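## Task

Grasp the bottle whose cap is yellow and raise it upright by more than half of its own height, keeping it held up that way through the end. Other bottles may be shoved aside but every one must be standing at the end, and nothing may go off the table. During the final 1 s, once everything has settled after you finish, neither arm nor hand may touch anything other than the bottle being held.

## Robot and tools

Robot: two arms, left_arm and right_arm, each a six-joint arm with a two-finger parallel gripper. Bases in the scene frame: left_arm at (+0.218, +0.257, +0.749) m, right_arm at (+0.218, -0.257, +0.749) m. Joint ranges (rad): waist -2.880 to 2.880, shoulder 0.000 to 3.142, elbow 0.000 to 3.019, wrist pitch -1.693 to 1.571, wrist yaw -1.571 to 1.571, wrist roll -2.094 to 2.094.

Scene frame: z = 0 is the table top, origin above the centre of the robot's foot; +x points forward away from the robot over the table (table starts near x = +0.15 m), +y is toward the robot's own left (left_arm side), +z is up. Left/right in arm names are the robot's, not image sides. Gripper frame: fingers extend along its +z, close and open along its y. end_effector_position is the midpoint between the pads, about 1 cm short of the fingertips. Reported hand positions can be somewhat off, worse at long reach, and arms tend to settle a centimetre or more short, usually low.

Row layout (used by execute_actions and move): one flat list of 16 numbers covering both arms, even if one arm is idle: left_arm x, y, z, qw, qx, qy, qz, opening, then right_arm x, y, z, qw, qx, qy, qz, opening. x, y, z are an absolute target position in metres in the scene frame; the quaternion is an absolute target orientation, w first, in the scene frame. Opening is on a scale from -1 (closed) to +1 (fully open, 0.094 m). A target more than 0.6 m from the gripper's current position along any of the gripper's own axes causes the action to be rejected for both arms. To keep an orientation steady, repeat the same quaternion each row rather than copying back the reported one, which drifts. An arm meant to stay still should get the exact pose from the latest result plus its intended opening, every call.

Control: every 1/30 s step the commanded pose is clamped to within 70 mm and 16 degrees of the measured pose, then damped IK chases it, favouring position over orientation. After an action the arm only gets as far as its last clamped pose, so far targets need several actions. Elbows cannot fully straighten.

Tools:
- execute_actions(actions): a list of actions; each action is a table of up to 15 rows, each row one step; if fewer than 15 rows, the last row repeats to fill 15 steps (0.5 s). An empty list just returns state and images. If any action is malformed or the first one fails the 0.6 m check, nothing runs.
- move(target, speed, blocking): target is a single 16-number row as above (absolute poses); each gripper travels in a straight line, all arriving together, lasting 0.5 to 10 s (stopped at 10 s if longer). speed is the path top speed in m/s, 0.002 to 0.5, default 0.25; rotation limited to twice that in rad/s. Opening is applied at the start. Paths ignore obstacles and the other arm; real motion lags, strays and can overshoot speed near full extension. Faster contact and targets pushed deeper past contact mean harder hits. blocking=false returns after 0.5 s while motion continues; then use wait(0) or stop before other actions or moves.
- wait(seconds): 0 to 10; arms hold last commands; returns early if a running move finishes.
- stop(): brakes the current move (needs stopping distance); fingers keep moving.
- zoom_image(camera, region): camera one of cam_head_left, cam_head_right, cam_left_wrist, cam_right_wrist; region [x0, y0, x1, y1] in pixels, top-left origin, at most 504x504. Image sizes: head cameras 896x504, wrist cameras 504x504.
- read_manual(section): licence texts only.
- finished_scene(scene): ends the given scene (1 or 2) irreversibly and reports success; the next task appears in its result. Make sure the bottle is held and stable first.

Results: a state line per arm with gripper position and quaternion; grip_measured (finger opening on the command scale; the last Joint positions value is opening in metres; each gripper may read up to about 1 mm off); Hand target lines (what the controller now drives toward); joint torques (offset, noisy, nonzero in free air); step readings for action calls, with HELD marking steps where an arm's command was held back. A move adds a move: line with its ending (done, off_target, moving, held, fault) and limits (paced = pose clipped; held = some steps blocked, after which the arm may jump faster), plus each gripper's distance to target; if only one arm is named, the other finished fine. 'pose unreachable' means the clearance check changed or blocked that arm's command. FAULT lines mean an arm stopped; MOTOR HOT warns from 85 °C, and at 100 °C an OVER-TEMPERATURE FAULT drops that arm's hold.

Gripping: to hold, command an opening below grip_measured; around 0.03 lower holds firmly, smaller differences grip more gently. Pads push about 50 to 62 N, briefly more on first contact. Expect occasional brief tugs on a held bottle.

Avoid: knocking bottles over or off the table, dropping or slipping the bottle, fast impacts or hard shoves, the arms colliding or pressing on each other, holding loads so long motors overheat, and leaving the free arm or hand touching anything at the end. The simulation keeps running while you compose replies, with the robot holding its last command.

Each tool is called after "Request:" as name([rows], argument=value, ...), one row to a line, values as JSON.

## Session

Request:
execute_actions(actions=[])

Scene clock: 0.00 s.
left_arm: end_effector_position=(+0.5456, +0.8583, +0.1493) grip_measured=+1.000 end_effector_quat_wxyz=(+0.490, -0.365, +0.619, +0.492) | right_arm: end_effector_position=(+0.5572, +0.1325, +0.1901) grip_measured=+1.000 end_effector_quat_wxyz=(-0.385, -0.483, +0.651, +0.441)
Joint positions: left_arm=[ 2.092  2.273  1.918  1.051 -0.818 -0.607  0.094] | right_arm=[-0.885  2.302  2.433 -1.552  0.118 -0.815  0.094]
Joint velocities: left_arm=[-0.005 -0.005 -0.012 -0.007  0.022  0.022  0.   ] | right_arm=[-0.015  0.005  0.002 -0.042 -0.051  0.037  0.   ]
Joint torques (N m, as the arm reports them, + toward a larger angle): no reading
Motor temperatures (°C, as the motors report them): left_arm=[26 27 26 26 25 27] | right_arm=[26 24 28 26 27 27]
Hand target (left_arm): +0.546, +0.859, +0.150; +0.492, -0.365, +0.618, +0.492
Hand target (right_arm): +0.552, +0.127, +0.184; -0.391, -0.480, +0.651, +0.439

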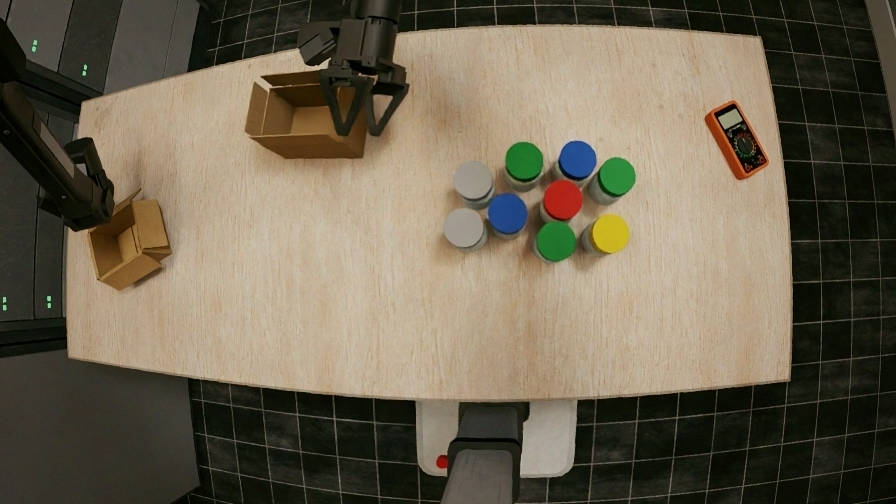

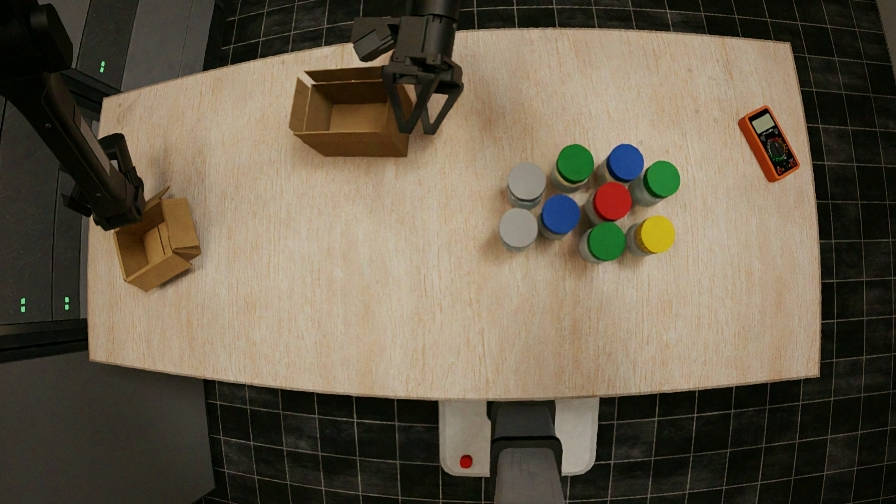

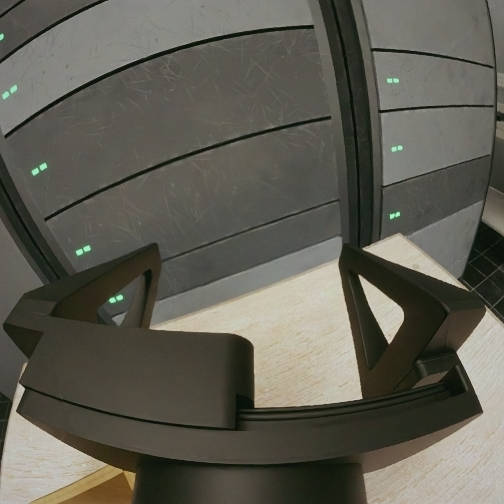

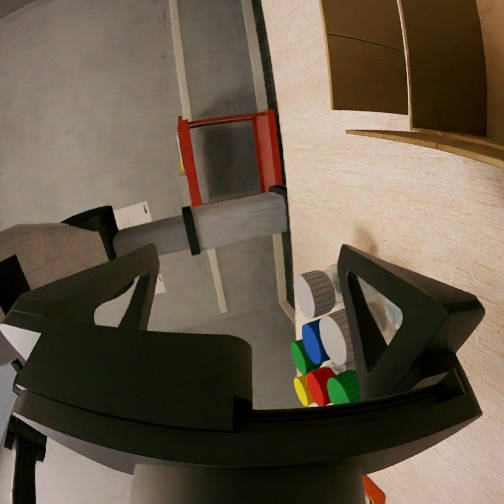

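Request:
move(target=[0.5456,0.8583,0.1493,0.49,-0.365,0.619,0.492,1,0.38,-0.3,0.35,0,0.707,0.707,0,1])

Scene clock: 6.57 s.
left_arm: end_effector_position=(+0.5456, +0.8583, +0.1493) grip_measured=+1.000 end_effector_quat_wxyz=(+0.490, -0.365, +0.619, +0.492) | right_arm: end_effector_position=(+0.3981, -0.2959, +0.3367) grip_measured=+1.000 end_effector_quat_wxyz=(+0.021, +0.696, +0.717, +0.018)
Joint positions: left_arm=[ 2.092  2.273  1.918  1.051 -0.818 -0.607  0.094] | right_arm=[-1.573  1.523  0.259  1.189 -0.009  1.329  0.094]
Joint velocities: left_arm=[-0.005 -0.024 -0.012  0.002  0.022 -0.081  0.   ] | right_arm=[ 0.005 -0.024 -0.012  0.012  0.007  0.007  0.   ]
Joint torques (N m, as the arm reports them, + toward a larger angle): left_arm=[ 13.03 -12.09  -0.58   1.7   -0.55  -0.06] | right_arm=[ -1.42  -4.87 -10.23  -0.21  -0.04   0.03]
Motor temperatures (°C, as the motors report them): left_arm=[27 27 26 26 25 27] | right_arm=[27 25 29 26 27 27]
Hand target (left_arm): +0.546, +0.858, +0.149; +0.490, -0.365, +0.619, +0.492
Hand target (right_arm): +0.375, -0.296, +0.353; +0.003, +0.703, +0.711, -0.001
Off the commanded pose (left_arm): 0.000 m, 0 deg.
Off the commanded pose (right_arm): 0.023 m, 4 deg.
move: off_target (right_arm)

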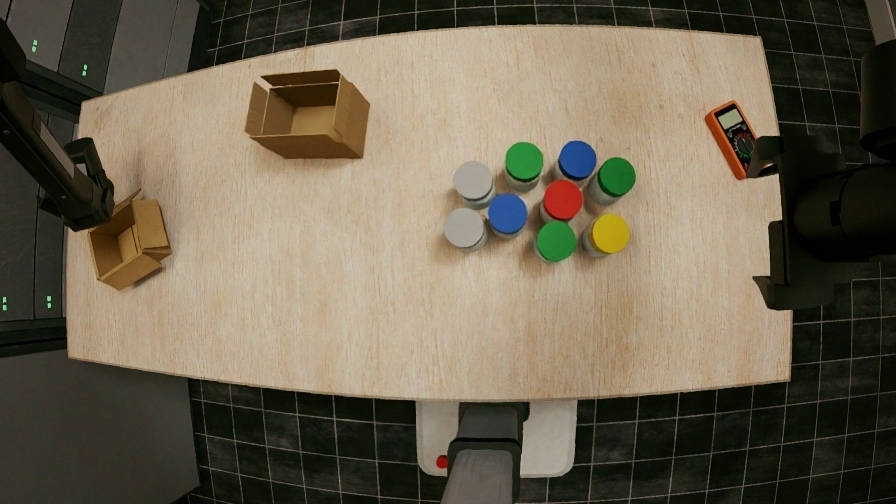

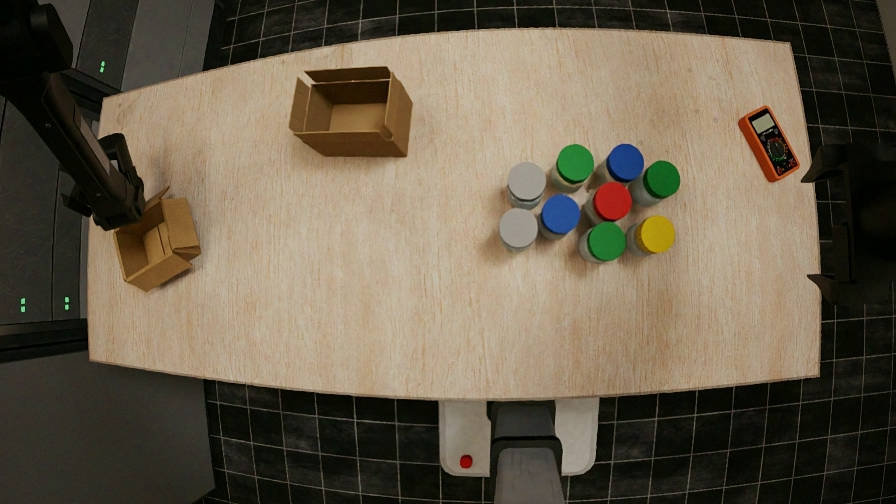

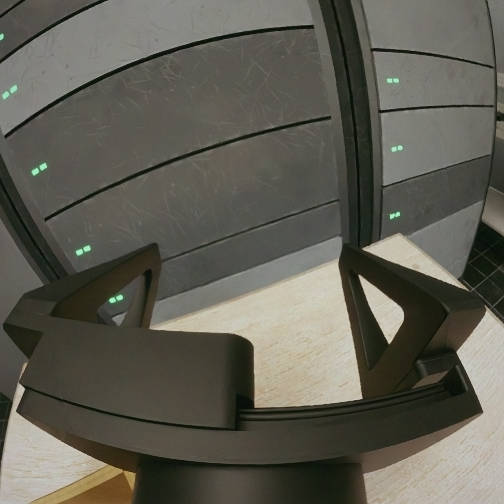

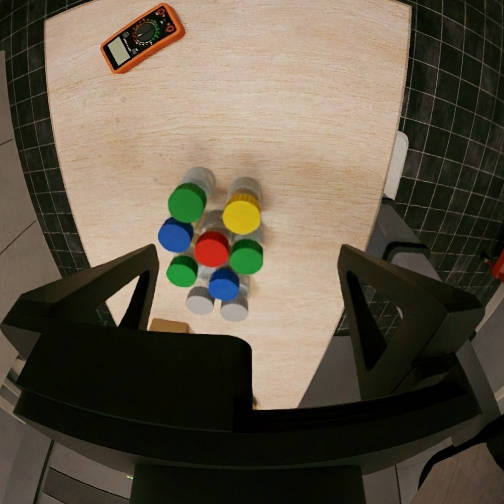

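Request:
move(target=[0.5456,0.8583,0.1493,0.49,-0.365,0.619,0.492,1,0.40,-0.2,0.22,0,0.707,0.707,0,1])

Scene clock: 7.80 s.
left_arm: end_effector_position=(+0.5456, +0.8583, +0.1493) grip_measured=+1.000 end_effector_quat_wxyz=(+0.490, -0.365, +0.619, +0.492) | right_arm: end_effector_position=(+0.4032, -0.2045, +0.2229) grip_measured=+1.000 end_effector_quat_wxyz=(+0.003, +0.704, +0.710, +0.001)
Joint positions: left_arm=[ 2.092  2.273  1.918  1.051 -0.818 -0.607  0.094] | right_arm=[-1.331  1.786  0.594  1.064  0.239  1.38   0.094]
Joint velocities: left_arm=[-0.015 -0.015  0.002 -0.012 -0.007 -0.066  0.   ] | right_arm=[-0.005 -0.024  0.002  0.017  0.066 -0.007  0.   ]
Joint torques (N m, as the arm reports them, + toward a larger angle): left_arm=[ 13.14 -11.88  -0.6    1.73  -0.54  -0.05] | right_arm=[ 3.6  -4.29 -5.39 -0.76  0.07  0.01]
Motor temperatures (°C, as the motors report them): left_arm=[27 27 26 26 25 27] | right_arm=[27 25 29 26 27 27]
Hand target (left_arm): +0.546, +0.858, +0.149; +0.490, -0.365, +0.619, +0.492
Hand target (right_arm): +0.402, -0.201, +0.219; -0.000, +0.709, +0.706, +0.000
Off the commanded pose (left_arm): 0.000 m, 0 deg.
Off the commanded pose (right_arm): 0.006 m, 1 deg.
move: done

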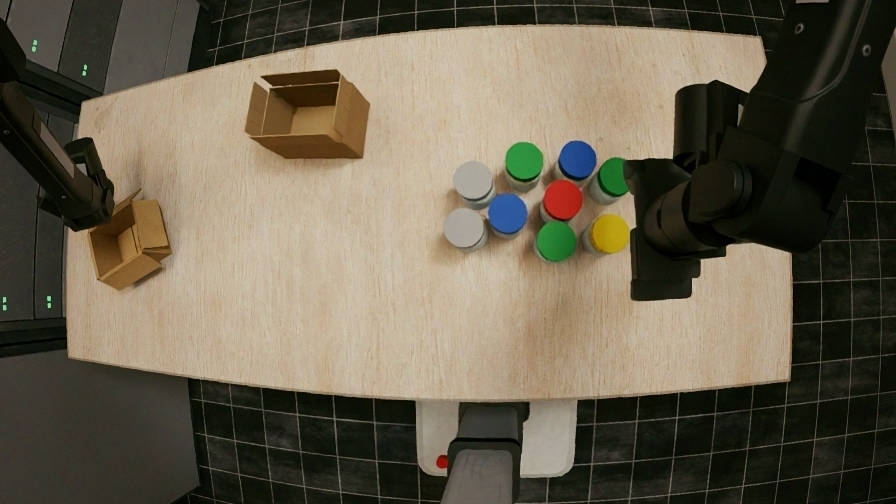

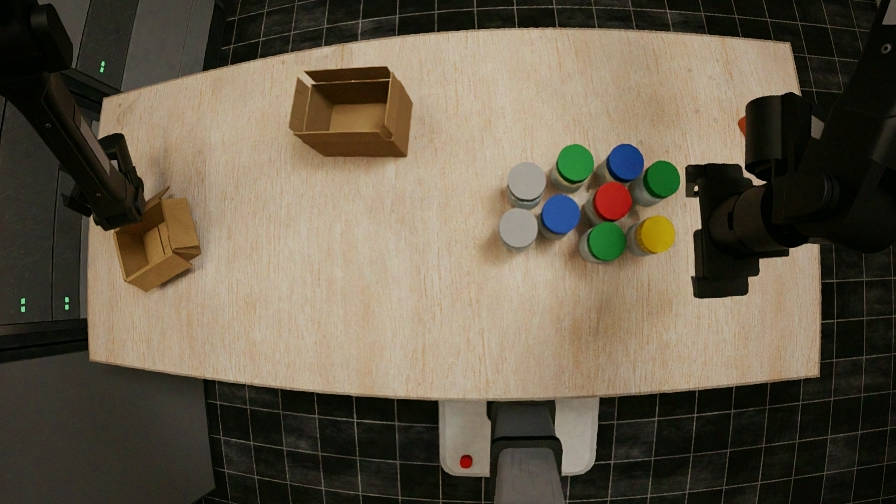

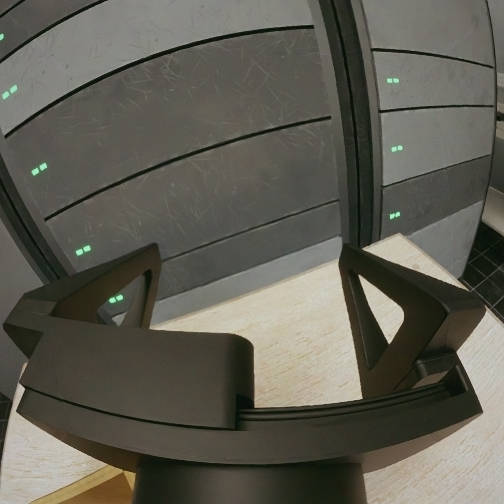

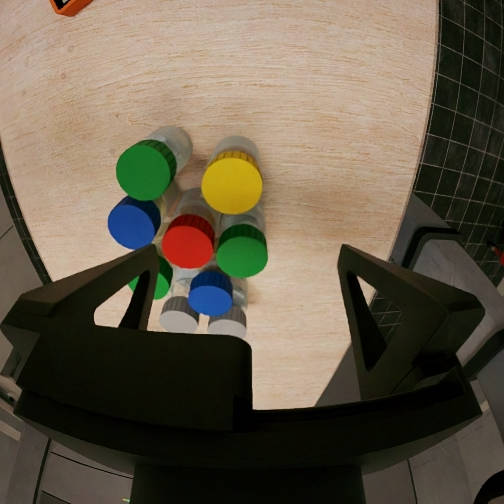

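Request:
move(target=[0.5456,0.8583,0.1493,0.49,-0.365,0.619,0.492,1,0.415,-0.2,0.14,0,0.707,0.707,0,0.7], speed=0.12)

Scene clock: 9.03 s.
left_arm: end_effector_position=(+0.5456, +0.8583, +0.1493) grip_measured=+1.000 end_effector_quat_wxyz=(+0.490, -0.365, +0.619, +0.492) | right_arm: end_effector_position=(+0.4223, -0.1942, +0.1470) grip_measured=+0.703 end_effector_quat_wxyz=(+0.001, +0.706, +0.709, +0.008)
Joint positions: left_arm=[ 2.092  2.273  1.918  1.051 -0.818 -0.607  0.094] | right_arm=[-1.346  1.882  0.819  0.941  0.21   1.381  0.08 ]
Joint velocities: left_arm=[-0.005  0.005  0.007 -0.002 -0.051  0.007  0.   ] | right_arm=[-0.015 -0.005 -0.002  0.007 -0.007  0.007  0.001]
Joint torques (N m, as the arm reports them, + toward a larger angle): left_arm=[ 13.17 -11.92  -0.61   1.73  -0.54  -0.05] | right_arm=[ 1.51 -4.87 -5.   -0.88 -0.13 -0.04]
Motor temperatures (°C, as the motors report them): left_arm=[27 27 26 26 25 27] | right_arm=[27 25 29 26 27 27]
Hand target (left_arm): +0.546, +0.858, +0.149; +0.490, -0.365, +0.619, +0.492
Hand target (right_arm): +0.416, -0.202, +0.140; +0.000, +0.707, +0.707, -0.000
Off the commanded pose (left_arm): 0.000 m, 0 deg.
Off the commanded pose (right_arm): 0.012 m, 1 deg.
move: off_target (right_arm)

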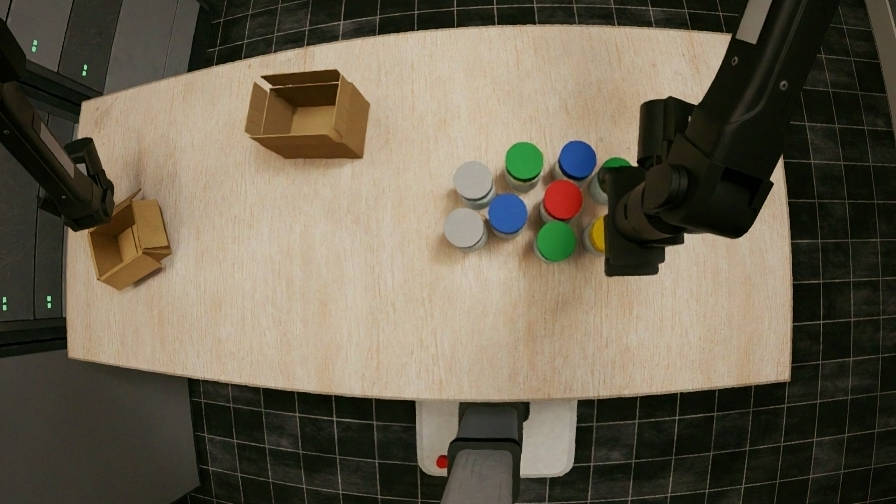

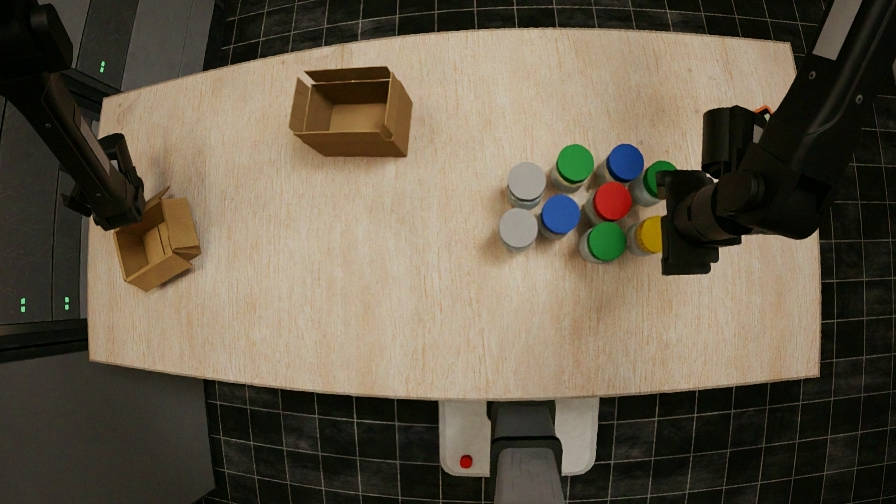

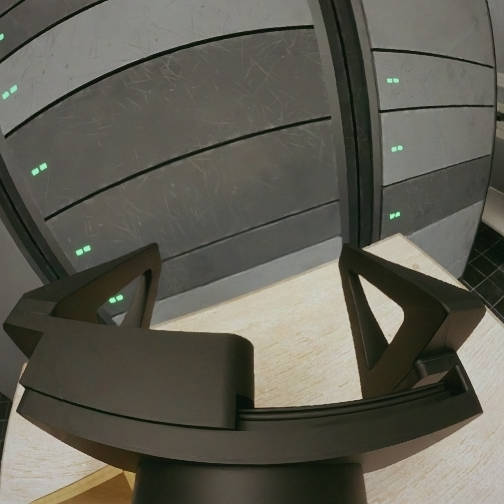

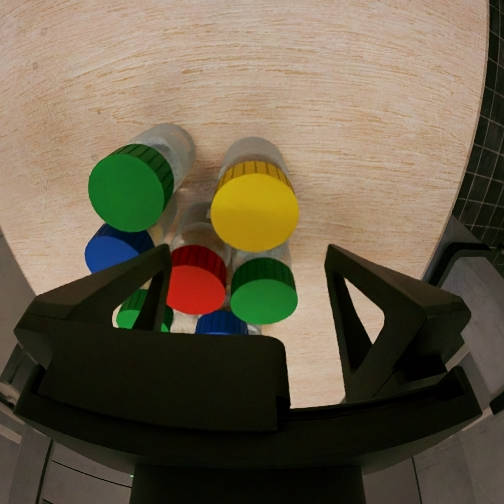

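Request:
move(target=[0.5456,0.8583,0.1493,0.49,-0.365,0.619,0.492,1,0.412,-0.206,0.065,0,0.707,0.707,0,0.7], speed=0.08)

Request:
move(target=[0.5456,0.8583,0.1493,0.49,-0.365,0.619,0.492,1,0.412,-0.206,0.065,0,0.707,0.707,0,-0.2])

Scene clock: 10.73 s.
left_arm: end_effector_position=(+0.5456, +0.8583, +0.1493) grip_measured=+1.000 end_effector_quat_wxyz=(+0.490, -0.365, +0.619, +0.492) | right_arm: end_effector_position=(+0.4185, -0.1987, +0.0721) grip_measured=+0.703 end_effector_quat_wxyz=(-0.000, +0.707, +0.707, +0.008)
Joint positions: left_arm=[ 2.092  2.273  1.918  1.051 -0.818 -0.607  0.094] | right_arm=[-1.386  2.019  1.038  0.858  0.17   1.381  0.08 ]
Joint velocities: left_arm=[-0.024 -0.005 -0.012  0.002  0.007  0.037  0.   ] | right_arm=[ 0.015  0.005  0.007  0.017 -0.007  0.051  0.   ]
Joint torques (N m, as the arm reports them, + toward a larger angle): left_arm=[ 12.82 -12.04  -0.61   1.7   -0.54  -0.04] | right_arm=[ 2.36 -4.05 -4.67 -0.8  -0.16 -0.12]
Motor temperatures (°C, as the motors report them): left_arm=[27 27 26 26 25 27] | right_arm=[27 25 29 26 27 27]
Hand target (left_arm): +0.546, +0.858, +0.149; +0.490, -0.365, +0.619, +0.492
Hand target (right_arm): +0.413, -0.208, +0.066; -0.000, +0.707, +0.707, +0.000
Off the commanded pose (left_arm): 0.000 m, 0 deg.
Off the commanded pose (right_arm): 0.012 m, 1 deg.
move: off_target (right_arm)

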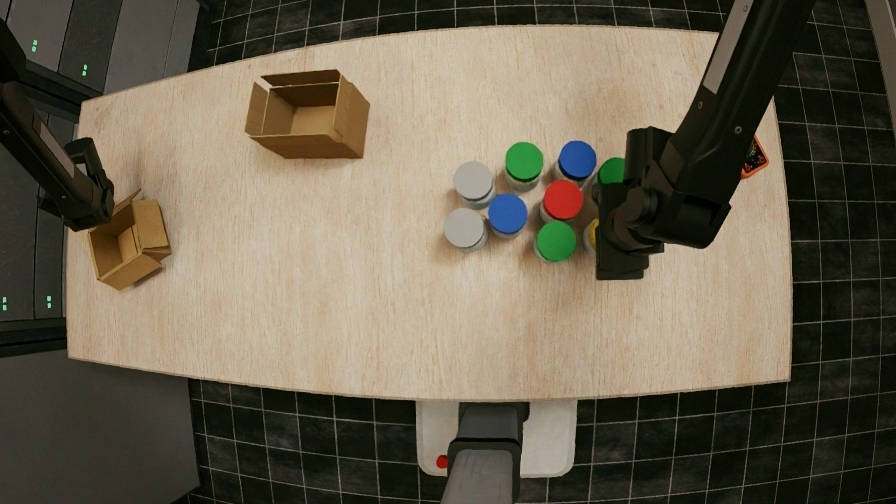

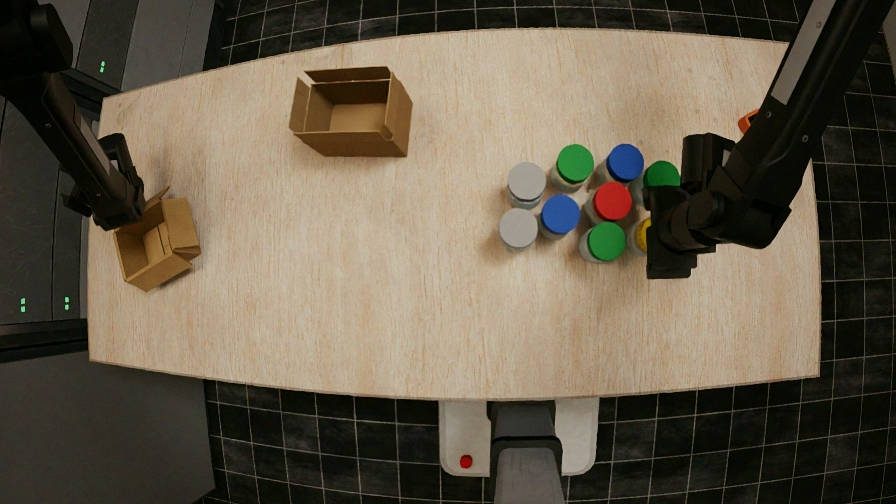

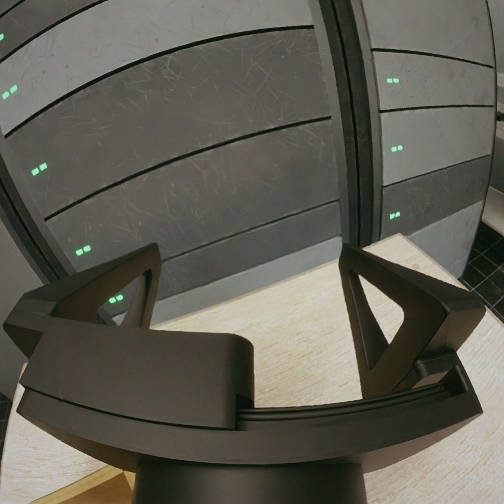

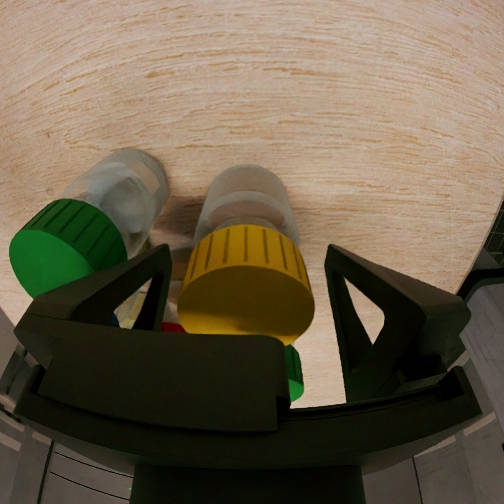

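Scene clock: 11.43 s.
left_arm: end_effector_position=(+0.5456, +0.8583, +0.1493) grip_measured=+1.000 end_effector_quat_wxyz=(+0.490, -0.365, +0.619, +0.492) | right_arm: end_effector_position=(+0.4185, -0.1986, +0.0721) grip_measured=+0.083 end_effector_quat_wxyz=(-0.000, +0.707, +0.707, +0.008)
Joint positions: left_arm=[ 2.092  2.273  1.918  1.051 -0.818 -0.607  0.094] | right_arm=[-1.386  2.019  1.038  0.858  0.169  1.381  0.051]
Joint velocities: left_arm=[-0.005 -0.005  0.002  0.002 -0.007 -0.022  0.   ] | right_arm=[-0.005  0.005 -0.002 -0.007 -0.007  0.037  0.001]
Joint torques (N m, as the arm reports them, + toward a larger angle): left_arm=[ 13.22 -12.03  -0.63   1.7   -0.53  -0.04] | right_arm=[ 2.15 -4.26 -4.44 -0.65 -0.02 -0.11]
Motor temperatures (°C, as the motors report them): left_arm=[27 27 26 26 25 27] | right_arm=[27 25 29 26 27 27]
Hand target (left_arm): +0.546, +0.858, +0.149; +0.490, -0.365, +0.619, +0.492
Hand target (right_arm): +0.412, -0.206, +0.065; +0.000, +0.707, +0.707, -0.000
Off the commanded pose (left_arm): 0.000 m, 0 deg.
Off the commanded pose (right_arm): 0.012 m, 1 deg.
move: off_target (right_arm)

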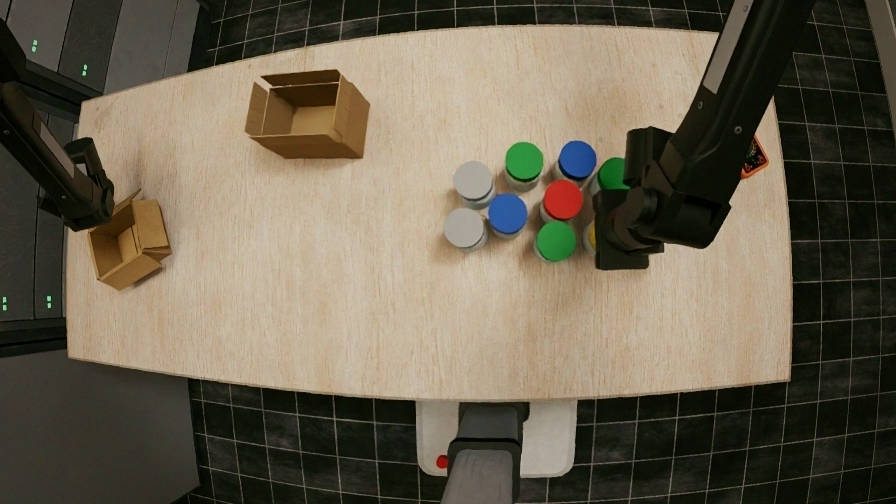

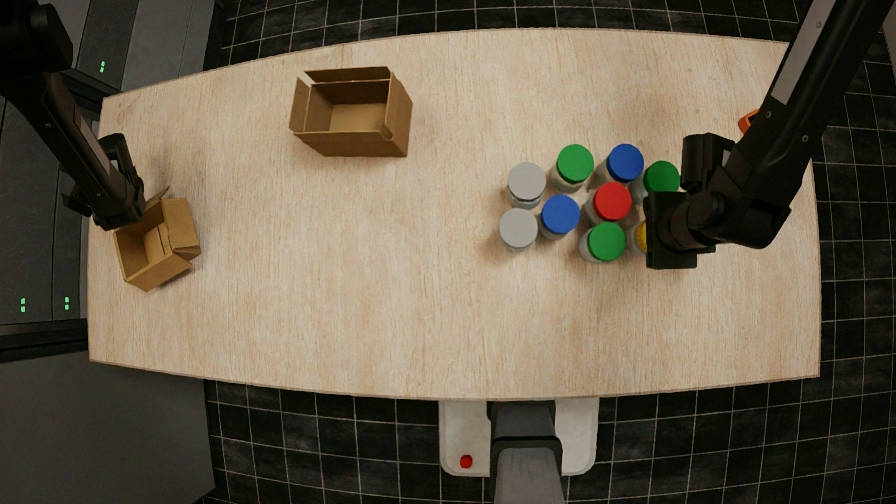

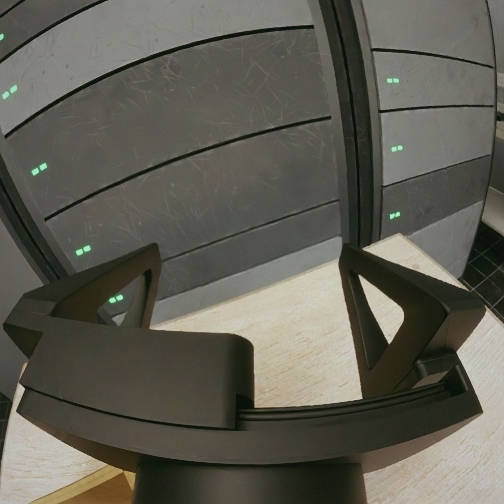

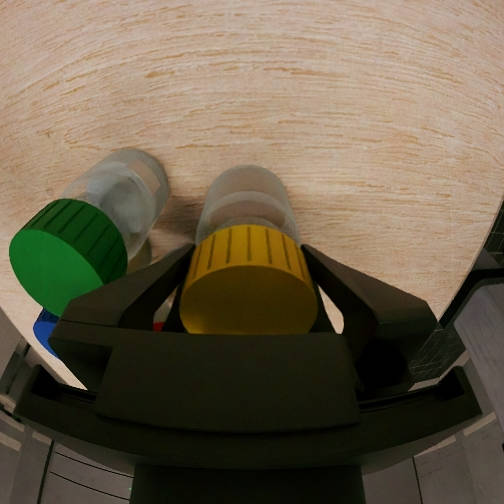

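Raise the left arm a bit too, clear of the box.

Request:
move(target=[0.5456,0.8583,0.22,0.49,-0.365,0.619,0.492,1,0.412,-0.21,0.2,0,0.707,0.707,0,-0.2], speed=0.12)

Request:
finished_scene(scene=1)

Scene clock: 13.83 s.
left_arm: end_effector_position=(+0.5435, +0.8465, +0.2025) grip_measured=+1.000 end_effector_quat_wxyz=(+0.478, -0.369, +0.628, +0.491) | right_arm: end_effector_position=(+0.4269, -0.2155, +0.1828) grip_measured=+0.083 end_effector_quat_wxyz=(+0.017, +0.708, +0.706, +0.004)
Joint positions: left_arm=[ 2.119  2.114  1.656  1.099 -0.782 -0.645  0.094] | right_arm=[-1.364  1.802  0.71   0.992  0.217  1.381  0.051]
Joint velocities: left_arm=[-0.005  0.005 -0.007 -0.002 -0.066 -0.051  0.   ] | right_arm=[-0.015 -0.005 -0.017 -0.002  0.051 -0.051  0.   ]
Joint torques (N m, as the arm reports them, + toward a larger angle): left_arm=[ 14.69 -13.36  -1.98   2.38  -0.44  -0.16] | right_arm=[ 3.98 -5.88 -9.33 -0.08  0.07 -0.01]
Motor temperatures (°C, as the motors report them): left_arm=[27 27 26 26 25 27] | right_arm=[27 25 30 26 27 27]
Hand target (left_arm): +0.546, +0.859, +0.220; +0.491, -0.366, +0.619, +0.493
Hand target (right_arm): +0.411, -0.208, +0.199; -0.000, +0.707, +0.707, -0.000
Off the commanded pose (left_arm): 0.021 m, 2 deg.
Off the commanded pose (right_arm): 0.023 m, 2 deg.
move: off_target (left_arm, right_arm)

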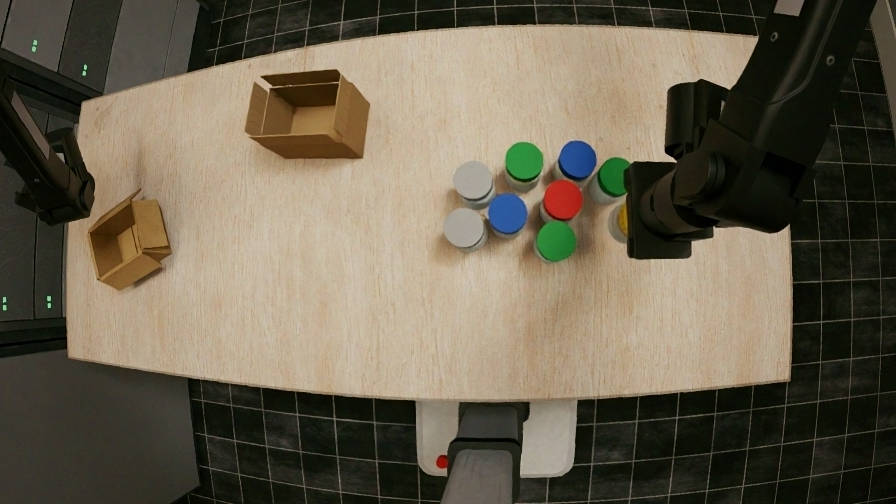

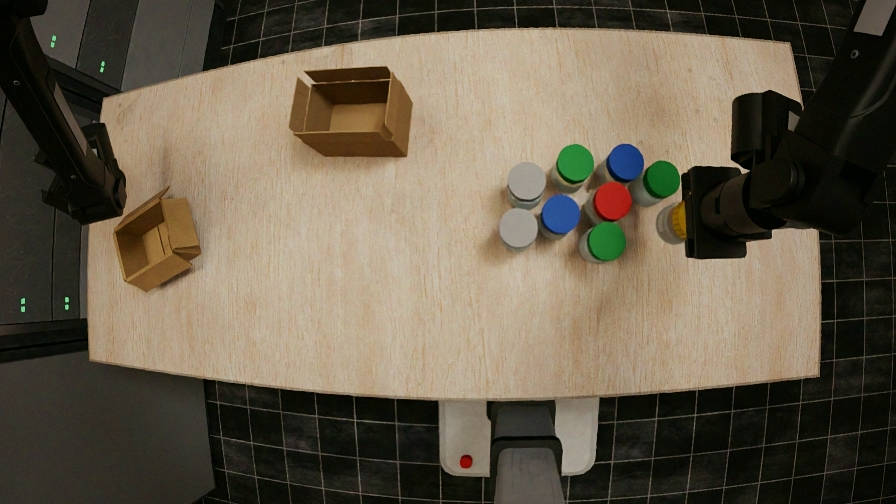

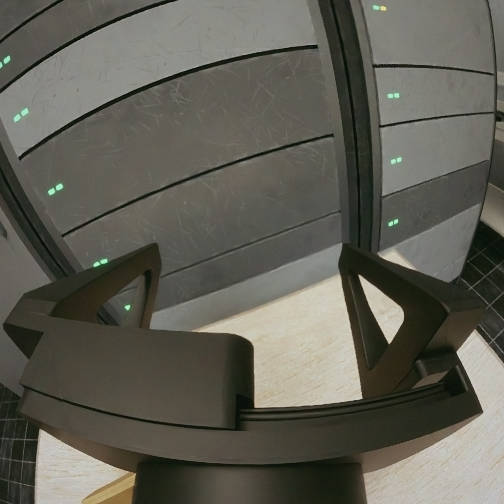

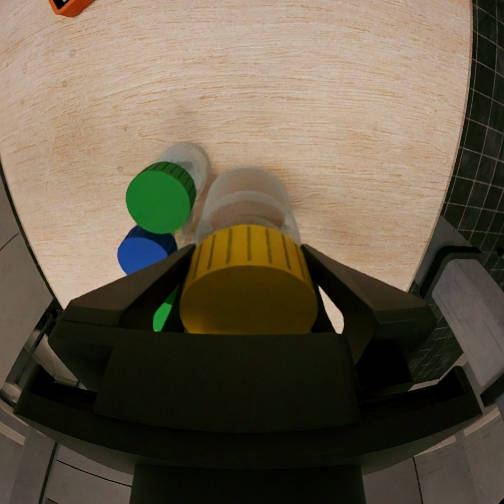

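The scene is finished: the task was done.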